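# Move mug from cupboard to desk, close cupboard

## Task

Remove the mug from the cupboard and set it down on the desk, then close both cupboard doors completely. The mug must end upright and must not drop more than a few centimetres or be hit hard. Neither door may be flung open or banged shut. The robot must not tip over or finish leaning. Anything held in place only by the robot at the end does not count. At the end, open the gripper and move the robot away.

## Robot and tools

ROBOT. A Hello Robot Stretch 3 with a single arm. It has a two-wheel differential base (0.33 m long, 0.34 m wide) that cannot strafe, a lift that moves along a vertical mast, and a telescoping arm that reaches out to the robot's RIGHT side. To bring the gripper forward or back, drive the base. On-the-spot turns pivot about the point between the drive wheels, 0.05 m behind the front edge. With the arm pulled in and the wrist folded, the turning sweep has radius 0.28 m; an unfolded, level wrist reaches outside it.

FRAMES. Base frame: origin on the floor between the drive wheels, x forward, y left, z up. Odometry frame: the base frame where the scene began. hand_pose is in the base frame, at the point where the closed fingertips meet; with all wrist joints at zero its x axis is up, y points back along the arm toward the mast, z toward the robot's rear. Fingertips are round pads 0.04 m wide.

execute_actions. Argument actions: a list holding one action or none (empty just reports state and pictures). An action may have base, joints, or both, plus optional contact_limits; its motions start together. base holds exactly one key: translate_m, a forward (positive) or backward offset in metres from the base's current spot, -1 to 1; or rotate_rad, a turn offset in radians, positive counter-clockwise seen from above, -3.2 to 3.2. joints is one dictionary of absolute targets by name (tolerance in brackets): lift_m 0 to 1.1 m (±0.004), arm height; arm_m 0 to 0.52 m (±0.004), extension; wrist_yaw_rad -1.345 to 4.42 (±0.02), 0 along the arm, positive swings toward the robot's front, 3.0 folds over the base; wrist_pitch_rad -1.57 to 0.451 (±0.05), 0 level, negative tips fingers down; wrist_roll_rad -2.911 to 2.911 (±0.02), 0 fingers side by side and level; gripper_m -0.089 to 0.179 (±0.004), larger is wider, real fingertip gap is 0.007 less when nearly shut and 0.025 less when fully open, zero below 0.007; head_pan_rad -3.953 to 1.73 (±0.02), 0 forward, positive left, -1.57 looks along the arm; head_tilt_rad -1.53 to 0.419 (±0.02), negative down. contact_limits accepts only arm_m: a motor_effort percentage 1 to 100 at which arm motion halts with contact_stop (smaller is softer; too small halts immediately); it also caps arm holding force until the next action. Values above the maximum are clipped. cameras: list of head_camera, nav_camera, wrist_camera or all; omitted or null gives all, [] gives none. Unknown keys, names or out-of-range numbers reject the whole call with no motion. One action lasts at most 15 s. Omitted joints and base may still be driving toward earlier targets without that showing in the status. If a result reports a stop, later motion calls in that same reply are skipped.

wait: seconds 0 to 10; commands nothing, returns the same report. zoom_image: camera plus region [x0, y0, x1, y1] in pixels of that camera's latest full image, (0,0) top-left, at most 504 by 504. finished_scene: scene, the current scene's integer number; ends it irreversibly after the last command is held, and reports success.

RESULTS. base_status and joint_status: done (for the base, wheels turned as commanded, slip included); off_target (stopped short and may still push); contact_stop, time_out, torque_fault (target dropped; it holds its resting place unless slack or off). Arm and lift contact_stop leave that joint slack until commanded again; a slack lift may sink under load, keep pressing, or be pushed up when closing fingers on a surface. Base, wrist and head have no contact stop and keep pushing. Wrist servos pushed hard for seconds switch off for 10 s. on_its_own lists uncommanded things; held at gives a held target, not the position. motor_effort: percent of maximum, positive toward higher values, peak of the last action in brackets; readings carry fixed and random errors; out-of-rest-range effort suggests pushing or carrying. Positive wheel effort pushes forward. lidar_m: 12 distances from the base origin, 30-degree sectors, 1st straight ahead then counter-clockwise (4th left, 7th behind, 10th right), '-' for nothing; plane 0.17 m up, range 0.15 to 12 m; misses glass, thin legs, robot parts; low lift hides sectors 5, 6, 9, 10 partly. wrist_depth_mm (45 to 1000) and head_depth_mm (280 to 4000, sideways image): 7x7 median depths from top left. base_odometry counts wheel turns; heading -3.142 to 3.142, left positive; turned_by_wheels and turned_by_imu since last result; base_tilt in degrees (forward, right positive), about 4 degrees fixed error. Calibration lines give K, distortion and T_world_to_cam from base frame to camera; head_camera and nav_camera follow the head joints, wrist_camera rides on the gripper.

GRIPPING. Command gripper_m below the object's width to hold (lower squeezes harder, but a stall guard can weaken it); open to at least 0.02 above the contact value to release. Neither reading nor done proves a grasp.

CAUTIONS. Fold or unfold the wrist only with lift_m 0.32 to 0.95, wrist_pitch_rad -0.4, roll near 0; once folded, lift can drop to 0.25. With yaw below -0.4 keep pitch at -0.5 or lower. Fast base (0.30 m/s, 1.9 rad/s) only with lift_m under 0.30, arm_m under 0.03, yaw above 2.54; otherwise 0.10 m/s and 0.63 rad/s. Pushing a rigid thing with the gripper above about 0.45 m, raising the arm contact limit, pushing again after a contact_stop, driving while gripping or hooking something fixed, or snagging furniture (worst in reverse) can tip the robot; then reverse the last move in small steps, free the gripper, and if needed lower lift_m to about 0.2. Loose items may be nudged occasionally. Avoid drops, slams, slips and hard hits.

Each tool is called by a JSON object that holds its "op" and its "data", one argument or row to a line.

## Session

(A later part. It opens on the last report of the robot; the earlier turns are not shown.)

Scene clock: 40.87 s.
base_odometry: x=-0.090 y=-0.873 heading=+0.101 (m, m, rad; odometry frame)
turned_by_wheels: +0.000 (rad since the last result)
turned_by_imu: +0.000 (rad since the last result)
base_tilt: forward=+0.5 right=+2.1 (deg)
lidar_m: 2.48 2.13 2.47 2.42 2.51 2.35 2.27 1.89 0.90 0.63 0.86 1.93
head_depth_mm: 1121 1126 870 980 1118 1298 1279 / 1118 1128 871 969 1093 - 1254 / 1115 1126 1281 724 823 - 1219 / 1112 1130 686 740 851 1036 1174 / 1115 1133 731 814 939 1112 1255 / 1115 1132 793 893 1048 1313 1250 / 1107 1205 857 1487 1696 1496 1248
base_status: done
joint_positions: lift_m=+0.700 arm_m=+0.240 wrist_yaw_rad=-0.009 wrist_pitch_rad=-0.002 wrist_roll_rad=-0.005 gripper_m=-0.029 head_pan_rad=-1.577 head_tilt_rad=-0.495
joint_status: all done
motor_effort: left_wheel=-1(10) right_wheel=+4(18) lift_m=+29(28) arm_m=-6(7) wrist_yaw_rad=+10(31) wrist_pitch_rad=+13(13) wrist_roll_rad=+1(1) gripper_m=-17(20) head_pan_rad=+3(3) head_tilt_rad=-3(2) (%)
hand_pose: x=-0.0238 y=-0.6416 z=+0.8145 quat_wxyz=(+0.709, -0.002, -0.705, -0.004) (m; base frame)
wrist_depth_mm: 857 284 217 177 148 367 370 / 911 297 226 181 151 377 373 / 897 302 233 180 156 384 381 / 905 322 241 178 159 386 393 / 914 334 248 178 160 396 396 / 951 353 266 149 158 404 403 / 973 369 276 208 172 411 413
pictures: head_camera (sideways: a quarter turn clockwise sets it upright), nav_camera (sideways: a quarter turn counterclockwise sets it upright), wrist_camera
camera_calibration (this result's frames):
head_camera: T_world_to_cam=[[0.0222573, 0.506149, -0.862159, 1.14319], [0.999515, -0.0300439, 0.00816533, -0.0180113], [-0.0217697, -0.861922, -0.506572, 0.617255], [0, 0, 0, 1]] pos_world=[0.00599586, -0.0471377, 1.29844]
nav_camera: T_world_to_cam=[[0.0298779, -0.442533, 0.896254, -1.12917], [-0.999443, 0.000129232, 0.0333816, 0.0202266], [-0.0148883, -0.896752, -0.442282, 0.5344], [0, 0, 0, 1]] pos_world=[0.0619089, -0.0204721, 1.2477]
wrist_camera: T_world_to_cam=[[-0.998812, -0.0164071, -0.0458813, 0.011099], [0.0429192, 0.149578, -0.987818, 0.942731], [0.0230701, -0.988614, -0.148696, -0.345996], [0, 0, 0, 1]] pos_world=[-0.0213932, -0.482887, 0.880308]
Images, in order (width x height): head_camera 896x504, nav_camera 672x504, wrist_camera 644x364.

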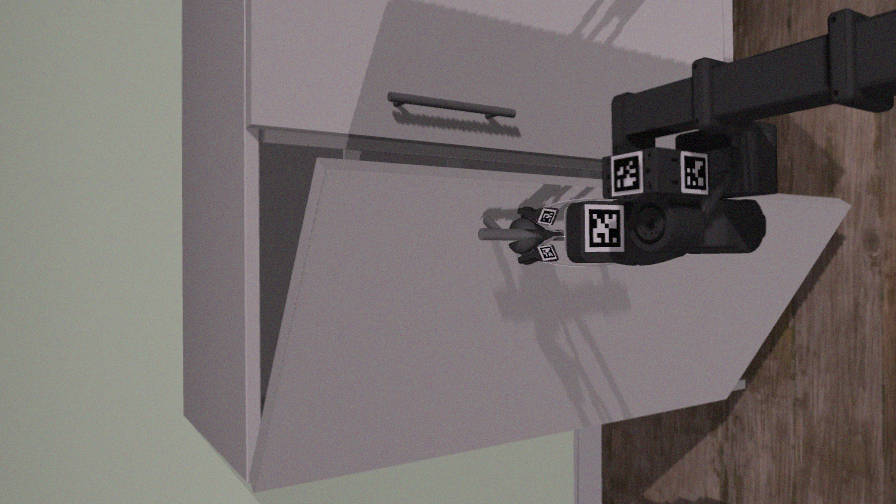

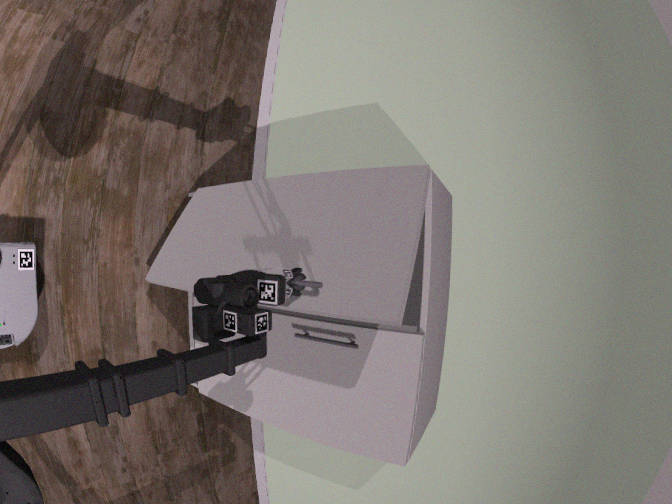

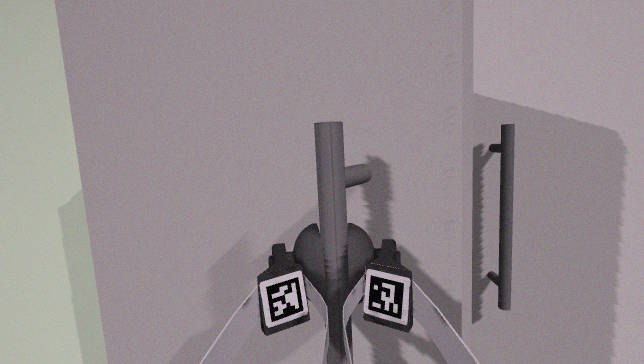

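{"op": "execute_actions", "data": {
  "actions": [
    {"base":{"translate_m":0.052},"joints":{"arm_m":0.185}}
  ],
  "cameras": []
}}

{"op": "execute_actions", "data": {
  "actions": [
    {"base":{"translate_m":0.05},"joints":{"arm_m":0.15}}
  ],
  "cameras": []
}}

{"op": "execute_actions", "data": {
  "actions": [
    {"joints":{"gripper_m":0.035}}
  ],
  "cameras": ["wrist_camera"]
}}

{"op": "execute_actions", "data": {
  "actions": [
    {"joints":{"arm_m":0.04}}
  ],
  "cameras": ["wrist_camera","head_camera"]
}}

Scene clock: 42.63 s.
base_odometry: x=-0.038 y=-0.868 heading=+0.100 (m, m, rad; odometry frame)
turned_by_wheels: +0.000 (rad since the last result)
turned_by_imu: +0.000 (rad since the last result)
base_tilt: forward=+0.6 right=+2.0 (deg)
lidar_m: 2.43 2.08 2.48 2.41 2.51 2.40 2.32 1.88 0.90 0.57 0.91 1.93
head_depth_mm: 1119 1127 872 979 1118 1301 1277 / 1119 1131 944 1000 1136 1232 - / 1117 1128 1280 639 727 - 1165 / 1115 1127 668 699 803 977 1167 / 1116 1131 721 796 925 1110 1227 / 1112 1172 799 923 1136 1449 1254 / 1107 1223 1361 1517 1703 1491 1249
base_status: done
joint_positions: lift_m=+0.700 arm_m=+0.185 wrist_yaw_rad=-0.011 wrist_pitch_rad=-0.003 wrist_roll_rad=-0.005 gripper_m=-0.029 head_pan_rad=-1.577 head_tilt_rad=-0.495
joint_status: all done
motor_effort: left_wheel=+0(6) right_wheel=+2(12) lift_m=+29(28) arm_m=-7(10) wrist_yaw_rad=+12(18) wrist_pitch_rad=+13(13) wrist_roll_rad=+1(0) gripper_m=-17(18) head_pan_rad=+3(3) head_tilt_rad=-3(3) (%)
hand_pose: x=-0.0243 y=-0.5866 z=+0.8144 quat_wxyz=(+0.709, -0.003, -0.705, -0.005) (m; base frame)
wrist_depth_mm: 905 405 256 186 148 415 418 / 938 432 267 191 150 436 424 / 917 939 276 189 153 435 437 / 958 945 288 184 158 448 445 / 965 970 304 186 157 449 450 / - - 331 - 154 459 464 / - - 346 223 176 478 470
pictures: none
No camera images: the call's "cameras" was empty. Leave "cameras" out to get every camera's image.

Scene clock: 44.07 s.
base_odometry: x=+0.012 y=-0.863 heading=+0.100 (m, m, rad; odometry frame)
turned_by_wheels: +0.000 (rad since the last result)
turned_by_imu: +0.000 (rad since the last result)
base_tilt: forward=+0.6 right=+2.0 (deg)
lidar_m: 2.38 2.03 2.47 2.41 2.51 2.46 2.37 1.89 0.92 0.53 1.40 1.93
head_depth_mm: 1118 1131 873 979 1118 1303 1280 / 1118 1128 1321 1075 1201 1278 - / 1120 1131 1300 596 667 735 - / 1114 1128 668 683 791 970 1158 / 1115 1131 734 815 955 1155 1237 / 1115 1209 856 1467 1689 1494 1253 / 1111 1224 1356 1523 1705 1494 1251
base_status: done
joint_positions: lift_m=+0.700 arm_m=+0.150 wrist_yaw_rad=-0.017 wrist_pitch_rad=-0.003 wrist_roll_rad=-0.005 gripper_m=-0.029 head_pan_rad=-1.577 head_tilt_rad=-0.495
joint_status: all done
on_its_own: wrist_yaw_rad is at rest, and its effort (+19) is outside its rest range (-12 to +12)
motor_effort: left_wheel=-3(5) right_wheel=+7(8) lift_m=+28(29) arm_m=-5(9) wrist_yaw_rad=+19(18) wrist_pitch_rad=+14(14) wrist_roll_rad=+0(1) gripper_m=-18(18) head_pan_rad=+4(5) head_tilt_rad=-2(2) (%)
hand_pose: x=-0.0258 y=-0.5514 z=+0.8142 quat_wxyz=(+0.709, -0.005, -0.705, -0.008) (m; base frame)
wrist_depth_mm: 930 938 305 198 146 455 455 / 985 994 318 203 149 471 469 / 988 956 333 199 153 446 477 / - 987 358 193 155 486 491 / - - 374 221 155 501 499 / - - 425 - 150 504 510 / - - 472 238 175 507 516
pictures: none
No camera images: the call's "cameras" was empty. Leave "cameras" out to get every camera's image.

Scene clock: 45.20 s.
base_odometry: x=+0.012 y=-0.863 heading=+0.100 (m, m, rad; odometry frame)
turned_by_wheels: +0.000 (rad since the last result)
turned_by_imu: +0.000 (rad since the last result)
base_tilt: forward=+0.6 right=+2.0 (deg)
lidar_m: 2.38 2.03 2.47 2.41 2.51 2.45 2.38 1.88 0.91 0.53 1.40 1.93
head_depth_mm: 1115 1127 875 979 1119 1301 1274 / 1118 1127 1315 1075 1201 1273 - / 1115 1125 1296 595 668 736 - / 1117 1127 668 685 778 974 1169 / 1113 1131 734 814 954 1159 1251 / 1114 1209 858 1470 1679 1499 1255 / 1112 1217 1361 1520 1699 1494 1252
base_status: not commanded
joint_positions: lift_m=+0.700 arm_m=+0.150 wrist_yaw_rad=+0.000 wrist_pitch_rad=-0.003 wrist_roll_rad=-0.005 gripper_m=+0.035 head_pan_rad=-1.577 head_tilt_rad=-0.495
joint_status: all done
motor_effort: left_wheel=+0(3) right_wheel=+1(7) lift_m=+29(28) arm_m=-4(4) wrist_yaw_rad=+0(17) wrist_pitch_rad=+14(14) wrist_roll_rad=+0(0) gripper_m=+1(95) head_pan_rad=+3(4) head_tilt_rad=-3(3) (%)
hand_pose: x=-0.0215 y=-0.5514 z=+0.8142 quat_wxyz=(+0.709, +0.001, -0.705, -0.002) (m; base frame)
wrist_depth_mm: 971 930 323 206 151 135 442 / 986 949 340 212 154 138 459 / 996 998 358 218 157 140 457 / - - 383 226 159 144 470 / - - 403 232 159 148 486 / - - 528 234 154 152 505 / - - 429 254 182 507 501
pictures: wrist_camera
camera_calibration (this result's frames):
wrist_camera: T_world_to_cam=[[-0.99863, -0.0251107, -0.0459066, 0.0100332], [0.0416103, 0.150844, -0.987681, 0.929481], [0.0317261, -0.988239, -0.149593, -0.255844], [0, 0, 0, 1]] pos_world=[-0.0205396, -0.39279, 0.880219]
Images, in order (width x height): wrist_camera 644x364.

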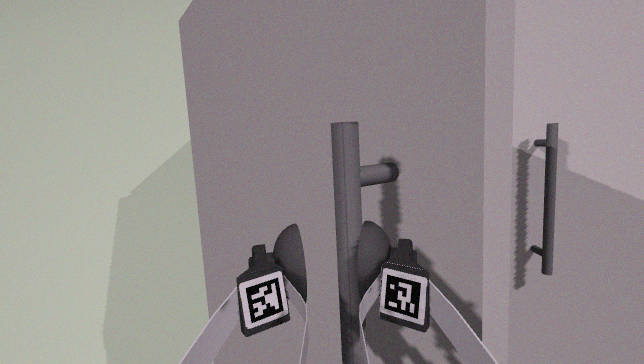

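Scene clock: 47.27 s.
base_odometry: x=+0.012 y=-0.863 heading=+0.101 (m, m, rad; odometry frame)
turned_by_wheels: +0.000 (rad since the last result)
turned_by_imu: +0.000 (rad since the last result)
base_tilt: forward=+0.6 right=+2.0 (deg)
lidar_m: 2.37 2.03 2.47 2.41 2.50 2.44 2.37 1.89 0.91 0.53 1.40 1.93
head_depth_mm: 1118 1126 873 977 1117 1299 1247 / 1116 1126 1318 1076 1202 1330 1249 / 1115 1124 1298 594 679 823 1224 / 1117 1130 666 683 778 919 1146 / 1114 1130 734 815 952 1155 1234 / 1112 1208 857 1476 1676 1495 1253 / 1113 1226 1352 1528 1703 1501 1250
base_status: not commanded
joint_positions: lift_m=+0.700 arm_m=+0.040 wrist_yaw_rad=+0.002 wrist_pitch_rad=-0.001 wrist_roll_rad=-0.005 gripper_m=+0.035 head_pan_rad=-1.577 head_tilt_rad=-0.495
joint_status: all done
motor_effort: left_wheel=+1(1) right_wheel=-1(2) lift_m=+28(28) arm_m=-7(9) wrist_yaw_rad=-2(5) wrist_pitch_rad=+13(14) wrist_roll_rad=+0(1) gripper_m=+0(1) head_pan_rad=+3(3) head_tilt_rad=-3(3) (%)
hand_pose: x=-0.0210 y=-0.4416 z=+0.8147 quat_wxyz=(+0.709, +0.001, -0.705, +0.000) (m; base frame)
wrist_depth_mm: - - 545 309 248 572 544 / - - 524 319 253 564 561 / - - 550 330 257 576 571 / - - 584 343 264 584 587 / - - 623 340 269 611 603 / - - - 342 939 613 609 / - - - 378 289 636 630
pictures: head_camera (sideways: a quarter turn clockwise sets it upright), wrist_camera
camera_calibration (this result's frames):
head_camera: T_world_to_cam=[[0.0222573, 0.506149, -0.862159, 1.14319], [0.999515, -0.0300439, 0.00816533, -0.0180113], [-0.0217697, -0.861922, -0.506573, 0.617255], [0, 0, 0, 1]] pos_world=[0.00599586, -0.0471377, 1.29844]
wrist_camera: T_world_to_cam=[[-0.998571, -0.0274594, -0.0458554, 0.0123141], [0.0412697, 0.149055, -0.987967, 0.912814], [0.033964, -0.988448, -0.147709, -0.148875], [0, 0, 0, 1]] pos_world=[-0.0203187, -0.282876, 0.880405]
Images, in order (width x height): head_camera 896x504, wrist_camera 644x364.

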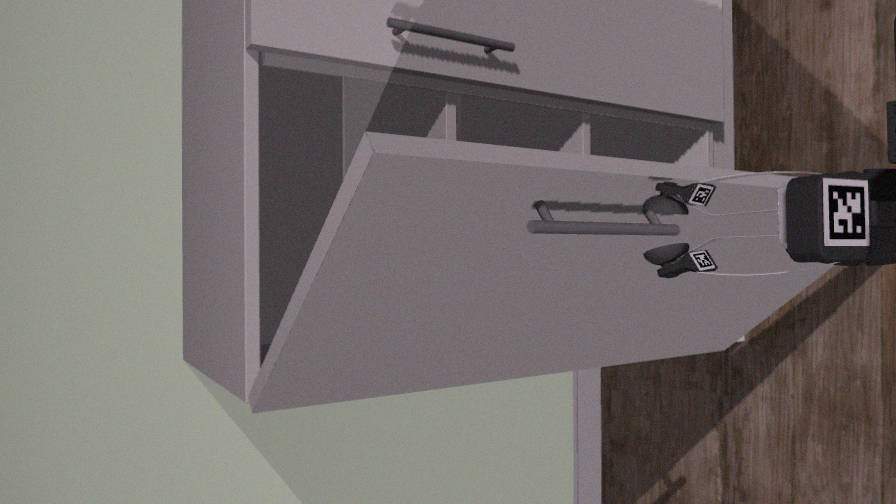

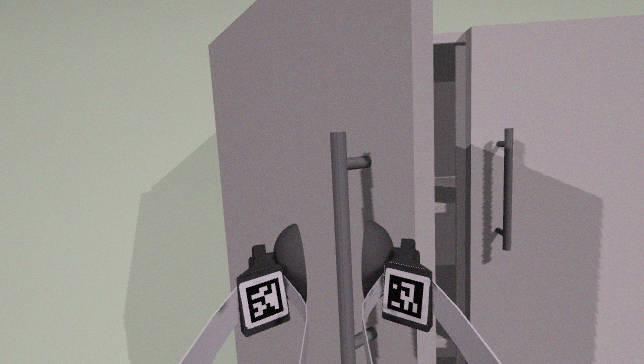

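Door stays. Back up, reach in and look.

{"op": "execute_actions", "data": {
  "actions": [
    {"base":{"translate_m":-0.36},"joints":{"gripper_m":0,"head_pan_rad":-1.2}}
  ],
  "cameras": ["head_camera"]
}}

{"op": "execute_actions", "data": {
  "actions": [
    {"joints":{"arm_m":0.3,"wrist_yaw_rad":0.8,"lift_m":0.8}}
  ]
}}

Scene clock: 52.43 s.
base_odometry: x=-0.347 y=-0.899 heading=+0.101 (m, m, rad; odometry frame)
turned_by_wheels: +0.000 (rad since the last result)
turned_by_imu: -0.002 (rad since the last result)
base_tilt: forward=+0.6 right=+2.0 (deg)
lidar_m: 2.74 2.38 2.50 2.42 2.52 2.08 2.01 1.88 0.90 0.87 0.59 1.93
head_depth_mm: 1074 1126 823 902 1019 1128 1304 / 1116 1129 1286 1028 1107 1240 1284 / 1150 1127 1328 1186 1330 1406 1252 / 1189 1126 1370 1389 1516 1432 1252 / 1232 1282 1033 706 781 1057 1195 / 1281 1403 1556 1792 1847 1495 1256 / 1333 1475 1661 1914 1853 1491 1250
base_status: done
joint_positions: lift_m=+0.700 arm_m=+0.040 wrist_yaw_rad=+0.002 wrist_pitch_rad=-0.001 wrist_roll_rad=-0.005 gripper_m=+0.000 head_pan_rad=-1.207 head_tilt_rad=-0.495
joint_status: all done
motor_effort: left_wheel=+2(4) right_wheel=-1(5) lift_m=+29(28) arm_m=-6(7) wrist_yaw_rad=-4(2) wrist_pitch_rad=+13(13) wrist_roll_rad=+0(0) gripper_m=-3(93) head_pan_rad=+4(24) head_tilt_rad=-3(2) (%)
hand_pose: x=-0.0210 y=-0.4416 z=+0.8147 quat_wxyz=(+0.709, +0.001, -0.705, +0.000) (m; base frame)
wrist_depth_mm: - - - - - 997 - / 624 744 766 592 568 565 998 / 658 937 - 586 581 590 - / 613 865 - 605 598 593 - / 537 788 - 602 614 614 - / 522 914 - - 619 621 - / 459 734 768 652 641 630 -
pictures: head_camera (sideways: a quarter turn clockwise sets it upright)
camera_calibration (this result's frames):
head_camera: T_world_to_cam=[[-0.162126, 0.479997, -0.862159, 1.14431], [0.942846, 0.333127, 0.00816534, -0.0176657], [0.291128, -0.81156, -0.506572, 0.615346], [0, 0, 0, 1]] pos_world=[0.0230345, -0.0439909, 1.29844]
Images, in order (width x height): head_camera 896x504.

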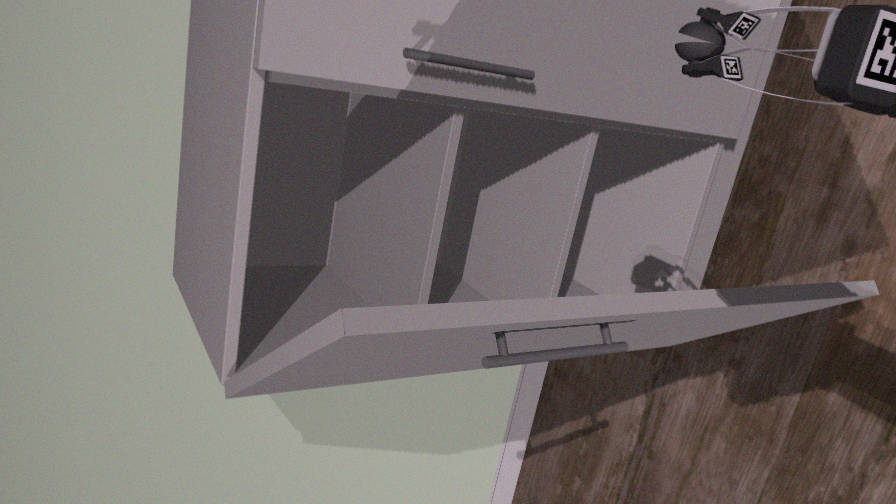

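Scene clock: 55.57 s.
base_odometry: x=-0.347 y=-0.899 heading=+0.101 (m, m, rad; odometry frame)
turned_by_wheels: +0.000 (rad since the last result)
turned_by_imu: +0.000 (rad since the last result)
base_tilt: forward=+0.5 right=+2.0 (deg)
lidar_m: 2.73 2.38 2.50 2.42 2.52 2.08 2.02 1.88 0.90 0.87 0.59 1.93
head_depth_mm: 1075 1129 824 900 - 1158 1247 / 1113 1124 1288 1074 1141 1243 1248 / 1151 1128 1332 1184 1333 1403 1252 / 1195 1132 1366 1394 1519 1433 1251 / 1237 1285 1031 706 779 1060 1198 / 1282 1401 1543 1780 1842 1490 1251 / 1332 1483 1670 1915 1846 1491 1253
base_status: not commanded
joint_positions: lift_m=+0.800 arm_m=+0.300 wrist_yaw_rad=+0.798 wrist_pitch_rad=+0.000 wrist_roll_rad=-0.005 gripper_m=+0.000 head_pan_rad=-1.207 head_tilt_rad=-0.495
joint_status: all done
motor_effort: left_wheel=+0(1) right_wheel=-1(1) lift_m=+58(61) arm_m=+6(9) wrist_yaw_rad=+1(5) wrist_pitch_rad=+12(13) wrist_roll_rad=+0(1) gripper_m=-2(2) head_pan_rad=+3(4) head_tilt_rad=-2(2) (%)
hand_pose: x=+0.1621 y=-0.6234 z=+0.9140 quat_wxyz=(+0.654, +0.274, -0.649, +0.275) (m; base frame)
wrist_depth_mm: 168 206 - - 921 739 312 / 171 203 340 - 561 420 291 / - 202 331 644 824 737 296 / - 200 330 648 872 771 299 / - 200 326 648 793 729 302 / - 199 307 - 508 486 308 / - 197 293 690 807 739 293
pictures: head_camera (sideways: a quarter turn clockwise sets it upright), nav_camera (sideways: a quarter turn counterclockwise sets it upright), wrist_camera
camera_calibration (this result's frames):
head_camera: T_world_to_cam=[[-0.162199, 0.479973, -0.862159, 1.14431], [0.942796, 0.33327, 0.00816534, -0.0176654], [0.291251, -0.811515, -0.506572, 0.615346], [0, 0, 0, 1]] pos_world=[0.0230412, -0.0439883, 1.29844]
nav_camera: T_world_to_cam=[[0.187815, -0.401813, 0.896255, -1.13013], [-0.931915, -0.361136, 0.0333816, 0.0198147], [0.310257, -0.841503, -0.442282, 0.532417], [0, 0, 0, 1]] pos_world=[0.0655354, 0.00108459, 1.2477]
wrist_camera: T_world_to_cam=[[-0.678716, -0.732969, -0.0458301, -0.297037], [-0.0769636, 0.13305, -0.988116, 1.0398], [0.730357, -0.667123, -0.146715, -0.233544], [0, 0, 0, 1]] pos_world=[0.0489931, -0.511867, 0.979566]
Images, in order (width x height): head_camera 896x504, nav_camera 672x504, wrist_camera 644x364.

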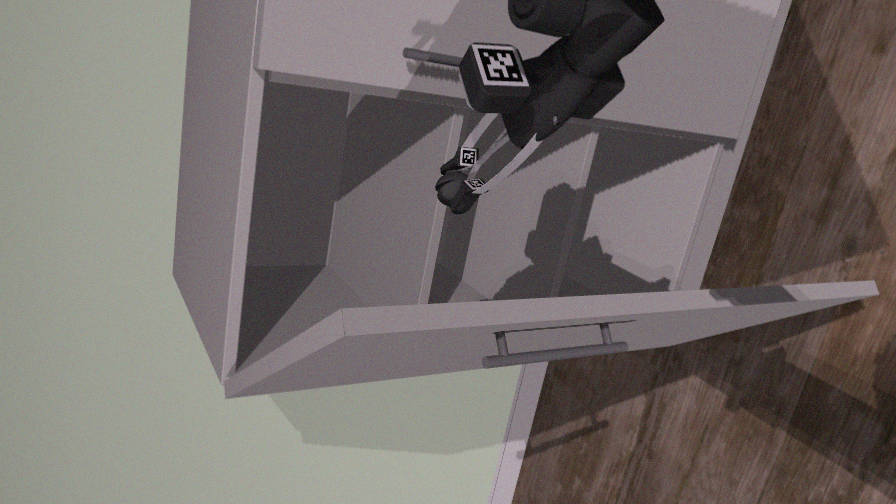

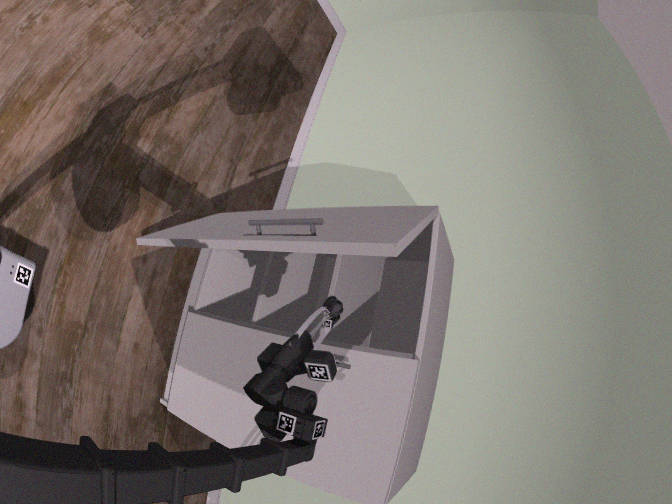

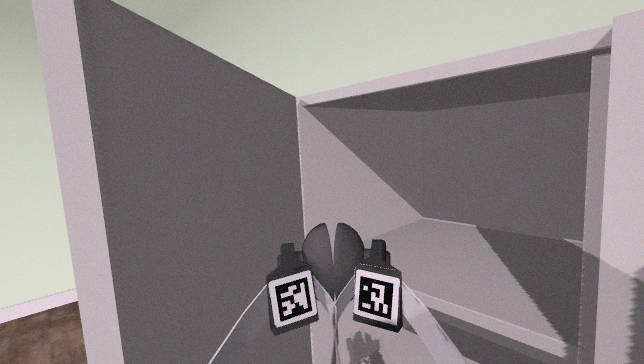

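{"op": "execute_actions", "data": {
  "actions": [
    {"base":{"translate_m":0.062},"joints":{"arm_m":0.39,"wrist_yaw_rad":0,"lift_m":0.7,"gripper_m":0.055,"head_pan_rad":-1.57}}
  ],
  "cameras": ["wrist_camera"]
}}

{"op": "execute_actions", "data": {
  "actions": [
    {"joints":{"arm_m":0.454},"contact_limits":{"arm_m":15}}
  ],
  "cameras": []
}}

{"op": "execute_actions", "data": {
  "actions": [
    {"joints":{"gripper_m":-0.06}}
  ],
  "cameras": ["wrist_camera"]
}}

{"op": "execute_actions", "data": {
  "actions": [
    {"joints":{"arm_m":0.42}}
  ],
  "cameras": ["wrist_camera"]
}}

Scene clock: 57.77 s.
base_odometry: x=-0.285 y=-0.893 heading=+0.101 (m, m, rad; odometry frame)
turned_by_wheels: +0.000 (rad since the last result)
turned_by_imu: +0.000 (rad since the last result)
base_tilt: forward=+0.6 right=+2.1 (deg)
lidar_m: 2.67 2.31 2.50 2.42 2.51 2.14 2.07 1.88 0.90 0.87 0.57 1.92
head_depth_mm: 1115 1129 867 971 1110 1380 1278 / 1110 1125 869 973 1086 1291 1248 / 1114 1128 866 955 - 1286 1248 / 1114 1128 868 957 1177 1322 1250 / 1110 1134 1317 1190 1340 1396 1251 / 1112 1135 1314 1189 1336 1388 1088 / 1113 1136 1301 1028 681 913 1223
base_status: done
joint_positions: lift_m=+0.700 arm_m=+0.390 wrist_yaw_rad=+0.003 wrist_pitch_rad=+0.000 wrist_roll_rad=-0.005 gripper_m=+0.055 head_pan_rad=-1.563 head_tilt_rad=-0.495
joint_status: all done
motor_effort: left_wheel=+2(6) right_wheel=-1(3) lift_m=+28(55) arm_m=+5(5) wrist_yaw_rad=-3(6) wrist_pitch_rad=+12(12) wrist_roll_rad=+0(1) gripper_m=+0(94) head_pan_rad=-3(24) head_tilt_rad=-2(3) (%)
hand_pose: x=-0.0207 y=-0.7907 z=+0.8150 quat_wxyz=(+0.709, +0.001, -0.705, +0.001) (m; base frame)
wrist_depth_mm: 418 432 414 230 227 225 223 / 559 675 675 234 234 231 226 / 568 715 690 238 238 235 232 / 560 698 711 246 243 239 238 / 507 529 496 248 246 241 242 / 331 324 337 252 - 250 246 / 547 724 685 261 257 252 249
pictures: wrist_camera
camera_calibration (this result's frames):
wrist_camera: T_world_to_cam=[[-0.998547, -0.0283376, -0.0458282, 0.00223749], [0.041149, 0.14803, -0.988126, 0.964442], [0.0347851, -0.988577, -0.146649, -0.494858], [0, 0, 0, 1]] pos_world=[-0.0202379, -0.631908, 0.880523]
Images, in order (width x height): wrist_camera 644x364.

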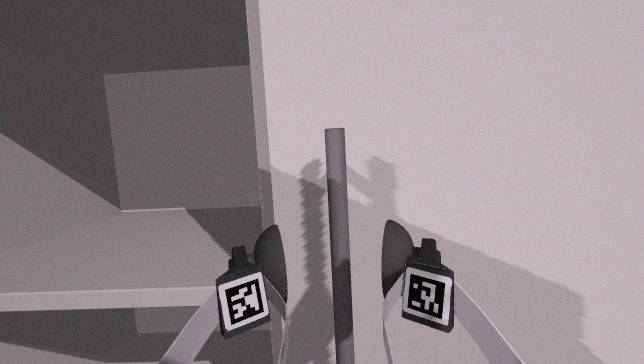

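Scene clock: 59.40 s.
base_odometry: x=-0.285 y=-0.893 heading=+0.101 (m, m, rad; odometry frame)
turned_by_wheels: +0.000 (rad since the last result)
turned_by_imu: +0.000 (rad since the last result)
base_tilt: forward=+0.6 right=+2.0 (deg)
lidar_m: 2.68 2.31 2.50 2.41 2.52 2.15 2.08 1.88 0.90 0.87 0.57 1.92
head_depth_mm: 1113 1127 865 972 1105 1381 1313 / 1113 1128 866 972 1087 1320 1251 / 1113 1132 865 939 1156 1291 1253 / 1117 1125 868 971 1158 1320 1249 / 1113 1130 1315 1191 1341 1394 1252 / 1116 1133 1312 1186 1341 1391 1088 / 1115 1137 1297 1031 680 914 1224
base_status: not commanded
joint_positions: lift_m=+0.700 arm_m=+0.454 wrist_yaw_rad=+0.002 wrist_pitch_rad=+0.000 wrist_roll_rad=-0.005 gripper_m=+0.055 head_pan_rad=-1.563 head_tilt_rad=-0.495
joint_status: all done
motor_effort: left_wheel=+1(1) right_wheel=-1(0) lift_m=+28(28) arm_m=+5(5) wrist_yaw_rad=-2(3) wrist_pitch_rad=+12(12) wrist_roll_rad=+0(0) gripper_m=+0(0) head_pan_rad=-3(2) head_tilt_rad=-3(2) (%)
contact_limits: arm_m 15 (drawing in: default 27, maximum 43; extending or still: default 35, maximum 58)
hand_pose: x=-0.0209 y=-0.8547 z=+0.8150 quat_wxyz=(+0.709, +0.001, -0.705, +0.000) (m; base frame)
wrist_depth_mm: 421 440 196 169 167 165 163 / 553 631 201 172 171 169 166 / 558 631 622 176 173 171 170 / 553 653 640 179 177 175 174 / 511 516 442 182 180 178 177 / 332 320 327 185 - 183 181 / 255 251 246 190 188 186 184
pictures: none
No camera images: the call's "cameras" was empty. Leave "cameras" out to get every camera's image.

Scene clock: 61.03 s.
base_odometry: x=-0.285 y=-0.893 heading=+0.100 (m, m, rad; odometry frame)
turned_by_wheels: +0.000 (rad since the last result)
turned_by_imu: +0.000 (rad since the last result)
base_tilt: forward=+0.5 right=+2.0 (deg)
lidar_m: 2.68 2.31 2.51 2.41 2.52 2.15 2.07 1.88 0.90 0.87 0.57 1.92
head_depth_mm: 1111 1125 865 974 1109 1375 1310 / 1112 1121 864 970 1082 - 1251 / 1113 1121 865 948 1157 1287 1251 / 1112 1121 865 978 1156 1319 1252 / 1116 1130 1315 1187 1331 1395 1251 / 1110 1133 1312 1184 1336 1389 1085 / 1114 1137 1293 1029 682 909 1228
base_status: not commanded
joint_positions: lift_m=+0.700 arm_m=+0.454 wrist_yaw_rad=-0.005 wrist_pitch_rad=+0.001 wrist_roll_rad=-0.005 gripper_m=-0.059 head_pan_rad=-1.563 head_tilt_rad=-0.495
joint_status: all done
motor_effort: left_wheel=-1(2) right_wheel=+4(4) lift_m=+28(28) arm_m=-1(5) wrist_yaw_rad=+5(5) wrist_pitch_rad=+11(12) wrist_roll_rad=+0(1) gripper_m=-28(100) head_pan_rad=-4(3) head_tilt_rad=-3(3) (%)
hand_pose: x=-0.0228 y=-0.8553 z=+0.8153 quat_wxyz=(+0.709, -0.002, -0.705, -0.002) (m; base frame)
wrist_depth_mm: 419 432 170 167 166 164 163 / 561 603 196 169 170 168 166 / 575 629 202 173 173 171 169 / 561 642 207 176 176 174 173 / 514 521 412 147 179 178 177 / 332 321 290 146 182 182 180 / 253 248 244 189 188 184 184
pictures: wrist_camera
camera_calibration (this result's frames):
wrist_camera: T_world_to_cam=[[-0.998739, -0.020582, -0.045796, 0.00502405], [0.0422997, 0.146459, -0.988312, 0.97323], [0.0270487, -0.989003, -0.145404, -0.560091], [0, 0, 0, 1]] pos_world=[-0.0209998, -0.696367, 0.880646]
Images, in order (width x height): wrist_camera 644x364.

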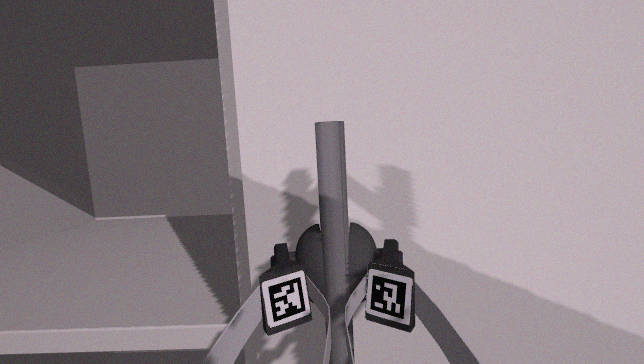

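Scene clock: 62.30 s.
base_odometry: x=-0.285 y=-0.893 heading=+0.100 (m, m, rad; odometry frame)
turned_by_wheels: +0.000 (rad since the last result)
turned_by_imu: +0.000 (rad since the last result)
base_tilt: forward=+0.6 right=+2.1 (deg)
lidar_m: 2.67 2.32 2.50 2.41 2.52 2.15 2.07 1.89 0.88 0.83 0.57 1.93
head_depth_mm: 1112 1125 852 961 1097 1376 1283 / 1113 1126 845 948 1063 1289 1249 / 1114 1125 835 920 1118 1248 1254 / 1110 1127 837 915 1124 1264 1250 / 1112 1131 1310 1185 1337 1393 1253 / 1110 1132 1310 1186 1336 1395 1085 / 1112 1135 1291 1031 682 908 1225
base_status: not commanded
joint_positions: lift_m=+0.700 arm_m=+0.421 wrist_yaw_rad=-0.014 wrist_pitch_rad=+0.000 wrist_roll_rad=-0.005 gripper_m=-0.052 head_pan_rad=-1.563 head_tilt_rad=-0.495
joint_status: all done
on_its_own: gripper_m is held at -0.054, not at your -0.060, by its stall guard, which is still easing; wrist_yaw_rad is at rest, and its effort (+14) is outside its rest range (-12 to +12)
motor_effort: left_wheel=-5(5) right_wheel=+10(10) lift_m=+28(28) arm_m=-7(10) wrist_yaw_rad=+14(14) wrist_pitch_rad=+12(13) wrist_roll_rad=+0(0) gripper_m=-26(28) head_pan_rad=-3(1) head_tilt_rad=-2(3) (%)
hand_pose: x=-0.0251 y=-0.8217 z=+0.8151 quat_wxyz=(+0.709, -0.005, -0.705, -0.005) (m; base frame)
wrist_depth_mm: 425 432 164 165 168 172 175 / 560 639 170 170 171 176 179 / 580 659 194 171 176 179 182 / 573 684 200 174 180 183 187 / 508 530 204 178 183 186 190 / 332 319 275 144 187 191 194 / 526 683 466 186 192 196 201
pictures: wrist_camera
camera_calibration (this result's frames):
wrist_camera: T_world_to_cam=[[-0.998887, -0.0112005, -0.0458172, 0.0110337], [0.0436784, 0.146942, -0.98818, 0.968508], [0.0178005, -0.989082, -0.146289, -0.526427], [0, 0, 0, 1]] pos_world=[-0.0219108, -0.66287, 0.880556]
Images, in order (width x height): wrist_camera 644x364.

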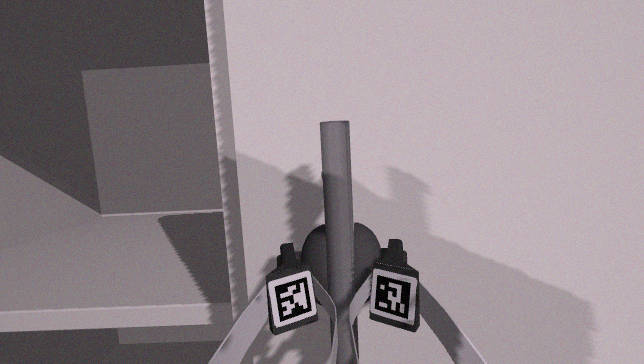

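{"op": "execute_actions", "data": {
  "actions": [
    {"base":{"translate_m":-0.02},"joints":{"arm_m":0.375,"gripper_m":-0.03}}
  ],
  "cameras": []
}}

{"op": "execute_actions", "data": {
  "actions": [
    {"base":{"translate_m":-0.028},"joints":{"arm_m":0.302}}
  ],
  "cameras": []
}}

{"op": "execute_actions", "data": {
  "actions": [
    {"base":{"translate_m":-0.045},"joints":{"arm_m":0.235}}
  ],
  "cameras": []
}}

{"op": "execute_actions", "data": {
  "actions": [
    {"base":{"translate_m":-0.056},"joints":{"arm_m":0.18}}
  ],
  "cameras": []
}}

{"op": "execute_actions", "data": {
  "actions": [
    {"base":{"translate_m":-0.092},"joints":{"arm_m":0.137,"wrist_yaw_rad":0.1}}
  ],
  "cameras": []
}}

{"op": "execute_actions", "data": {
  "actions": [
    {"base":{"translate_m":-0.087},"joints":{"arm_m":0.13,"wrist_yaw_rad":0.3}}
  ],
  "cameras": ["wrist_camera","nav_camera"]
}}

Scene clock: 64.23 s.
base_odometry: x=-0.305 y=-0.895 heading=+0.100 (m, m, rad; odometry frame)
turned_by_wheels: +0.000 (rad since the last result)
turned_by_imu: +0.000 (rad since the last result)
base_tilt: forward=+0.6 right=+2.0 (deg)
lidar_m: 2.70 2.33 2.50 2.42 2.52 2.13 2.06 1.89 0.86 0.78 0.57 1.92
head_depth_mm: 1110 1128 837 952 1093 1414 1274 / 1109 1128 816 924 1041 1226 1234 / 1111 1128 799 890 - 1200 1248 / 1117 1130 791 857 1014 1162 1254 / 1113 1130 1295 1187 1340 1390 1250 / 1117 1135 1307 1188 1341 1394 1200 / 1114 1136 1294 1132 719 883 1222
base_status: done
joint_positions: lift_m=+0.700 arm_m=+0.375 wrist_yaw_rad=+0.005 wrist_pitch_rad=+0.000 wrist_roll_rad=-0.005 gripper_m=-0.029 head_pan_rad=-1.563 head_tilt_rad=-0.495
joint_status: all done
motor_effort: left_wheel=+2(10) right_wheel=-1(9) lift_m=+28(28) arm_m=-6(10) wrist_yaw_rad=-5(15) wrist_pitch_rad=+12(12) wrist_roll_rad=+0(1) gripper_m=-17(72) head_pan_rad=-2(1) head_tilt_rad=-2(2) (%)
hand_pose: x=-0.0202 y=-0.7767 z=+0.8150 quat_wxyz=(+0.709, +0.002, -0.705, +0.001) (m; base frame)
wrist_depth_mm: 425 436 164 169 176 185 194 / 575 718 167 172 180 187 199 / 570 704 170 173 182 192 201 / 581 742 175 176 186 195 206 / 538 531 196 176 191 200 210 / 361 349 204 146 197 203 215 / 572 708 661 186 198 208 221
pictures: none
No camera images: the call's "cameras" was empty. Leave "cameras" out to get every camera's image.

Scene clock: 65.97 s.
base_odometry: x=-0.333 y=-0.898 heading=+0.100 (m, m, rad; odometry frame)
turned_by_wheels: +0.000 (rad since the last result)
turned_by_imu: +0.000 (rad since the last result)
base_tilt: forward=+0.6 right=+2.1 (deg)
lidar_m: 2.73 2.35 2.50 2.42 2.52 2.10 2.03 1.88 0.83 0.70 0.59 1.92
head_depth_mm: 1110 1131 817 935 1114 1453 1284 / 1114 1128 783 882 991 - 1222 / 1110 1130 748 829 919 1176 1254 / 1117 1131 723 781 900 1069 1204 / 1113 1132 1290 1132 1339 1393 1251 / 1112 1134 1320 1187 1338 1393 1255 / 1116 1135 1316 1190 1292 913 1167
base_status: done
joint_positions: lift_m=+0.700 arm_m=+0.303 wrist_yaw_rad=+0.004 wrist_pitch_rad=-0.001 wrist_roll_rad=-0.005 gripper_m=-0.029 head_pan_rad=-1.563 head_tilt_rad=-0.495
joint_status: all done
motor_effort: left_wheel=+2(12) right_wheel=-1(19) lift_m=+28(28) arm_m=-7(6) wrist_yaw_rad=-4(33) wrist_pitch_rad=+12(12) wrist_roll_rad=+0(0) gripper_m=-17(20) head_pan_rad=-2(3) head_tilt_rad=-2(2) (%)
hand_pose: x=-0.0205 y=-0.7037 z=+0.8148 quat_wxyz=(+0.709, +0.002, -0.705, +0.001) (m; base frame)
wrist_depth_mm: 418 432 159 172 192 214 245 / 608 710 164 175 195 219 252 / 616 796 165 176 199 225 257 / 623 830 170 175 204 229 264 / 539 523 174 176 209 233 272 / 561 818 191 - 218 240 276 / 600 753 192 186 212 245 288
pictures: none
No camera images: the call's "cameras" was empty. Leave "cameras" out to get every camera's image.

Scene clock: 67.63 s.
base_odometry: x=-0.377 y=-0.902 heading=+0.100 (m, m, rad; odometry frame)
turned_by_wheels: +0.000 (rad since the last result)
turned_by_imu: +0.000 (rad since the last result)
base_tilt: forward=+0.5 right=+2.0 (deg)
lidar_m: 2.77 2.41 2.50 2.42 2.51 2.05 1.98 1.88 0.81 0.63 0.61 1.93
head_depth_mm: 1110 1172 816 951 1666 1510 1307 / 1112 1127 757 851 995 - 1237 / 1111 1129 704 772 881 - 1219 / 1111 1131 667 706 791 935 1122 / 1111 1130 1294 1076 1287 1393 1252 / 1112 1135 1318 1181 1338 1393 1248 / 1112 1140 1315 1187 1343 1391 1174
base_status: done
joint_positions: lift_m=+0.700 arm_m=+0.235 wrist_yaw_rad=+0.003 wrist_pitch_rad=-0.002 wrist_roll_rad=-0.005 gripper_m=-0.029 head_pan_rad=-1.563 head_tilt_rad=-0.495
joint_status: all done
motor_effort: left_wheel=+2(8) right_wheel=-1(15) lift_m=+28(28) arm_m=-6(7) wrist_yaw_rad=-2(25) wrist_pitch_rad=+13(13) wrist_roll_rad=+0(0) gripper_m=-16(18) head_pan_rad=-2(1) head_tilt_rad=-2(2) (%)
hand_pose: x=-0.0208 y=-0.6366 z=+0.8146 quat_wxyz=(+0.709, +0.002, -0.705, +0.000) (m; base frame)
wrist_depth_mm: 458 414 150 175 211 264 354 / 635 568 152 179 214 273 363 / 676 869 157 176 220 275 375 / 660 846 159 171 223 287 387 / 553 476 163 173 232 291 869 / 657 875 165 - 245 293 893 / 648 745 175 187 230 304 895
pictures: none
No camera images: the call's "cameras" was empty. Leave "cameras" out to get every camera's image.

Scene clock: 69.33 s.
base_odometry: x=-0.433 y=-0.908 heading=+0.101 (m, m, rad; odometry frame)
turned_by_wheels: +0.000 (rad since the last result)
turned_by_imu: +0.000 (rad since the last result)
base_tilt: forward=+0.5 right=+2.1 (deg)
lidar_m: 2.82 2.45 2.51 2.41 2.52 2.00 1.92 1.88 0.84 0.56 0.64 1.92
head_depth_mm: 1111 1206 897 1491 1701 1512 1279 / 1107 1126 758 860 1026 1196 - / 1111 1131 686 741 859 - 1196 / 1109 1129 1269 648 713 827 1028 / 1115 1131 1313 644 1243 1382 1227 / 1107 1137 1311 1187 1333 1389 1251 / 1111 1136 1311 1188 1340 1402 1253
base_status: done
joint_positions: lift_m=+0.700 arm_m=+0.180 wrist_yaw_rad=+0.015 wrist_pitch_rad=-0.003 wrist_roll_rad=-0.005 gripper_m=-0.029 head_pan_rad=-1.563 head_tilt_rad=-0.495
joint_status: all done
on_its_own: wrist_yaw_rad is at rest, and its effort (-15) is outside its rest range (-12 to +12)
motor_effort: left_wheel=+3(7) right_wheel=-5(11) lift_m=+28(28) arm_m=-6(4) wrist_yaw_rad=-15(17) wrist_pitch_rad=+13(13) wrist_roll_rad=+1(0) gripper_m=-17(18) head_pan_rad=-2(1) head_tilt_rad=-3(2) (%)
hand_pose: x=-0.0177 y=-0.5815 z=+0.8144 quat_wxyz=(+0.709, +0.006, -0.705, +0.004) (m; base frame)
wrist_depth_mm: 901 149 149 185 246 353 837 / 669 156 150 186 245 365 850 / 723 160 152 182 253 375 861 / 732 863 154 174 255 380 885 / 641 527 156 174 262 399 927 / 725 896 157 - 294 413 947 / 681 698 169 193 262 422 976
pictures: none
No camera images: the call's "cameras" was empty. Leave "cameras" out to get every camera's image.

Scene clock: 71.40 s.
base_odometry: x=-0.525 y=-0.917 heading=+0.101 (m, m, rad; odometry frame)
turned_by_wheels: +0.001 (rad since the last result)
turned_by_imu: +0.001 (rad since the last result)
base_tilt: forward=+0.6 right=+2.0 (deg)
lidar_m: 2.92 2.54 2.50 2.42 2.51 1.90 1.84 1.88 1.38 0.52 0.69 1.92
head_depth_mm: 1111 1222 1353 1520 1690 1492 1265 / 1110 1205 874 1472 1673 1527 - / 1110 1130 725 801 938 1132 - / 1111 1132 663 663 739 802 994 / 1109 1135 1293 573 645 755 943 / 1113 1134 1313 1132 1342 1398 1251 / 1108 1138 1312 1192 1339 1392 1247
base_status: done
joint_positions: lift_m=+0.700 arm_m=+0.137 wrist_yaw_rad=+0.136 wrist_pitch_rad=-0.002 wrist_roll_rad=-0.005 gripper_m=-0.029 head_pan_rad=-1.563 head_tilt_rad=-0.495
joint_status: wrist_yaw_rad off_target (ended at +0.136, target +0.100); the others done
on_its_own: wrist_yaw_rad is at rest, and its effort (-37) is outside its rest range (-12 to +12)
motor_effort: left_wheel=+8(9) right_wheel=-15(13) lift_m=+28(28) arm_m=+0(13) wrist_yaw_rad=-37(38) wrist_pitch_rad=+13(13) wrist_roll_rad=+0(0) gripper_m=-19(20) head_pan_rad=-3(3) head_tilt_rad=-2(2) (%)
hand_pose: x=+0.0134 y=-0.5358 z=+0.8146 quat_wxyz=(+0.708, +0.049, -0.703, +0.047) (m; base frame)
wrist_depth_mm: - 153 157 200 267 414 810 / 693 158 159 200 272 423 829 / 722 165 159 194 278 439 848 / 729 166 161 189 282 444 862 / 697 649 163 186 284 457 874 / 702 838 165 - 308 471 891 / 708 703 176 197 291 482 954
pictures: none
No camera images: the call's "cameras" was empty. Leave "cameras" out to get every camera's image.

Scene clock: 73.47 s.
base_odometry: x=-0.611 y=-0.926 heading=+0.101 (m, m, rad; odometry frame)
turned_by_wheels: +0.000 (rad since the last result)
turned_by_imu: +0.000 (rad since the last result)
base_tilt: forward=+0.6 right=+2.0 (deg)
lidar_m: 3.00 2.63 2.50 2.42 2.45 1.81 1.74 1.82 1.39 0.58 0.55 0.76
head_depth_mm: 1107 1221 1351 1516 1696 1487 1310 / 1111 1215 1354 1514 1694 1529 - / 1113 1187 845 986 1664 1452 - / 1106 1129 744 814 936 - 1197 / 1110 1130 671 704 775 882 1030 / 1111 1136 1275 619 674 772 956 / 1107 1138 1315 575 1206 1390 1252
base_status: done
joint_positions: lift_m=+0.700 arm_m=+0.130 wrist_yaw_rad=+0.299 wrist_pitch_rad=-0.001 wrist_roll_rad=-0.005 gripper_m=-0.029 head_pan_rad=-1.563 head_tilt_rad=-0.495
joint_status: all done
motor_effort: left_wheel=+1(8) right_wheel=+0(17) lift_m=+28(28) arm_m=-6(9) wrist_yaw_rad=+1(41) wrist_pitch_rad=+12(13) wrist_roll_rad=+0(1) gripper_m=-12(19) head_pan_rad=-2(3) head_tilt_rad=-3(2) (%)
hand_pose: x=+0.0540 y=-0.5203 z=+0.8149 quat_wxyz=(+0.701, +0.106, -0.697, +0.105) (m; base frame)
wrist_depth_mm: - 208 225 266 317 403 764 / 732 210 228 269 327 405 783 / 664 215 226 271 332 424 784 / 640 225 225 275 337 426 807 / 631 230 233 272 346 441 864 / 613 236 230 - 367 458 853 / 588 244 236 289 347 459 840
pictures: nav_camera (sideways: a quarter turn counterclockwise sets it upright), wrist_camera
camera_calibration (this result's frames):
nav_camera: T_world_to_cam=[[0.0360307, -0.442074, 0.896255, -1.12921], [-0.999348, -0.0137731, 0.0333816, 0.0202261], [-0.00241294, -0.896873, -0.442282, 0.534324], [0, 0, 0, 1]] pos_world=[0.0621882, -0.0196938, 1.2477]
wrist_camera: T_world_to_cam=[[-0.946808, -0.318516, -0.0458429, -0.0692188], [-0.00401122, 0.154129, -0.988043, 0.92673], [0.321773, -0.935303, -0.147208, -0.217455], [0, 0, 0, 1]] pos_world=[0.00815152, -0.368269, 0.880464]
Images, in order (width x height): nav_camera 672x504, wrist_camera 644x364.

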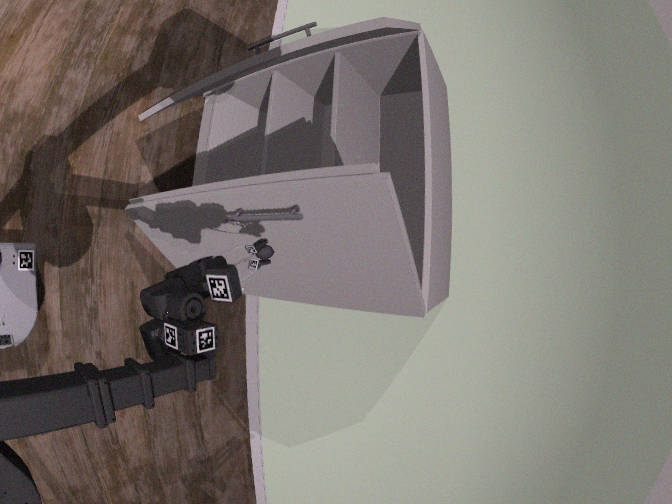

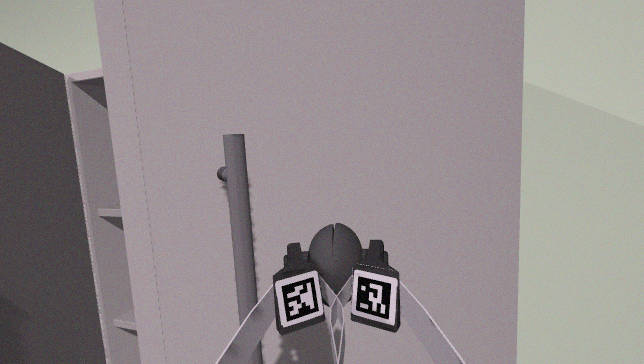

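{"op": "execute_actions", "data": {
  "actions": [
    {"base":{"translate_m":0.37},"joints":{"arm_m":0.05,"wrist_yaw_rad":-0.35,"gripper_m":0,"head_pan_rad":-1.85}}
  ],
  "cameras": ["head_camera"]
}}

{"op": "execute_actions", "data": {
  "actions": [
    {"joints":{"arm_m":0.2}}
  ],
  "cameras": ["head_camera","wrist_camera"]
}}

Scene clock: 78.80 s.
base_odometry: x=-0.243 y=-0.888 heading=+0.101 (m, m, rad; odometry frame)
turned_by_wheels: +0.000 (rad since the last result)
turned_by_imu: +0.002 (rad since the last result)
base_tilt: forward=+0.5 right=+2.1 (deg)
lidar_m: 2.63 2.27 2.49 2.41 2.51 2.19 2.12 1.88 0.55 1.32 0.55 1.92
head_depth_mm: 1260 1397 1566 1783 1848 1486 1253 / 1224 1334 937 1665 1784 1491 1279 / 1191 1127 689 692 789 1070 1284 / 1156 1129 1343 1078 1244 1369 - / 1128 1130 1317 1187 1337 1396 1250 / 1097 1134 1282 1133 1293 1374 1250 / 1068 1124 1254 1131 1246 1354 1252
base_status: done
joint_positions: lift_m=+0.700 arm_m=+0.050 wrist_yaw_rad=-0.347 wrist_pitch_rad=-0.001 wrist_roll_rad=-0.005 gripper_m=+0.000 head_pan_rad=-1.843 head_tilt_rad=-0.495
joint_status: all done
motor_effort: left_wheel=+1(6) right_wheel=+0(3) lift_m=+28(28) arm_m=-7(11) wrist_yaw_rad=-4(3) wrist_pitch_rad=+12(12) wrist_roll_rad=+0(0) gripper_m=-2(86) head_pan_rad=-2(21) head_tilt_rad=-3(2) (%)
hand_pose: x=-0.1087 y=-0.4363 z=+0.8149 quat_wxyz=(+0.698, -0.121, -0.695, -0.123) (m; base frame)
wrist_depth_mm: 843 900 968 - 506 - - / 694 734 787 727 493 - - / 837 903 - - 359 - - / 892 931 - 871 352 - - / 652 720 991 - 359 - - / 900 944 - - - - - / 767 757 719 754 356 - -
pictures: head_camera (sideways: a quarter turn clockwise sets it upright)
camera_calibration (this result's frames):
head_camera: T_world_to_cam=[[0.154542, 0.482493, -0.862159, 1.14238], [0.956456, -0.291761, 0.00816534, -0.0177487], [-0.247604, -0.825879, -0.506572, 0.618633], [0, 0, 0, 1]] pos_world=[-0.00639304, -0.0454522, 1.29844]
Images, in order (width x height): head_camera 896x504.

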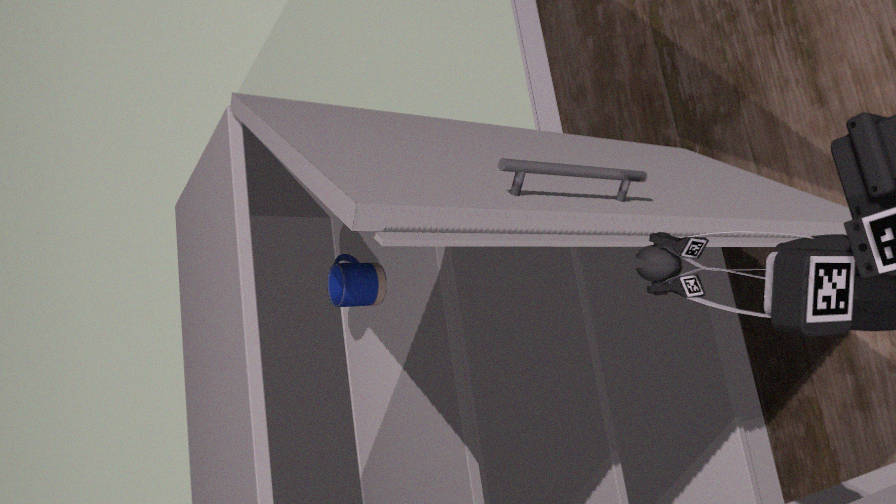

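Scene clock: 81.17 s.
base_odometry: x=-0.243 y=-0.888 heading=+0.101 (m, m, rad; odometry frame)
turned_by_wheels: +0.000 (rad since the last result)
turned_by_imu: +0.000 (rad since the last result)
base_tilt: forward=+0.6 right=+2.0 (deg)
lidar_m: 2.64 2.28 2.49 2.42 2.52 2.19 2.12 1.88 0.55 1.32 0.55 1.93
head_depth_mm: 1258 1400 1568 1771 1847 1496 1252 / 1222 1331 938 1681 1786 1491 1267 / 1190 1128 689 691 788 1164 - / 1161 1128 1338 1076 1231 - 1062 / 1129 1131 1315 1189 1339 - 1196 / 1100 1136 1283 1129 1289 1385 1251 / 1076 1122 1254 1129 1244 1355 1250
base_status: not commanded
joint_positions: lift_m=+0.700 arm_m=+0.200 wrist_yaw_rad=-0.348 wrist_pitch_rad=-0.001 wrist_roll_rad=-0.005 gripper_m=+0.000 head_pan_rad=-1.843 head_tilt_rad=-0.495
joint_status: all done
motor_effort: left_wheel=+2(1) right_wheel=-1(1) lift_m=+28(28) arm_m=+5(4) wrist_yaw_rad=-2(3) wrist_pitch_rad=+12(12) wrist_roll_rad=+0(0) gripper_m=-2(2) head_pan_rad=-3(1) head_tilt_rad=-2(2) (%)
hand_pose: x=-0.1089 y=-0.5853 z=+0.8149 quat_wxyz=(+0.698, -0.122, -0.694, -0.123) (m; base frame)
wrist_depth_mm: 425 434 481 520 585 128 - / 712 738 799 866 655 130 - / 753 800 862 920 670 133 158 / 742 798 858 852 675 134 163 / 556 524 569 571 629 138 167 / 786 804 900 - 638 141 - / 770 720 753 713 647 143 -
pictures: head_camera (sideways: a quarter turn clockwise sets it upright), wrist_camera
camera_calibration (this result's frames):
head_camera: T_world_to_cam=[[0.154591, 0.482477, -0.862159, 1.14238], [0.956426, -0.29186, 0.00816534, -0.0177485], [-0.24769, -0.825854, -0.506572, 0.618633], [0, 0, 0, 1]] pos_world=[-0.00639774, -0.0454509, 1.29844]
wrist_camera: T_world_to_cam=[[-0.947423, 0.316683, -0.0458421, 0.127582], [0.0897103, 0.12536, -0.988047, 0.929475], [-0.307151, -0.940211, -0.147179, -0.297235], [0, 0, 0, 1]] pos_world=[-0.0538046, -0.436386, 0.880467]
Images, in order (width x height): head_camera 896x504, wrist_camera 644x364.

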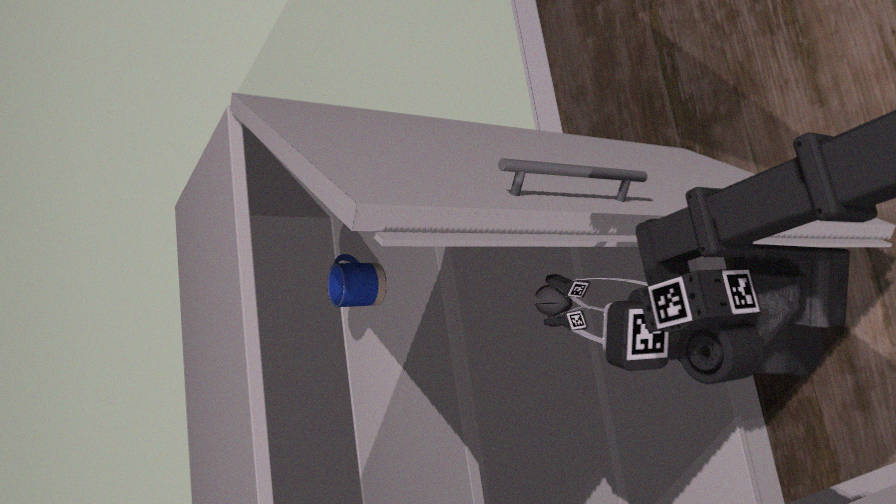

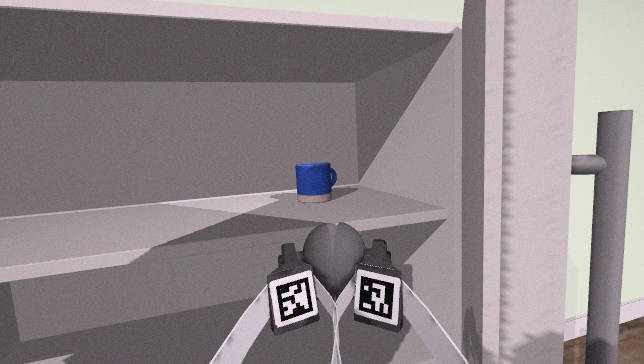

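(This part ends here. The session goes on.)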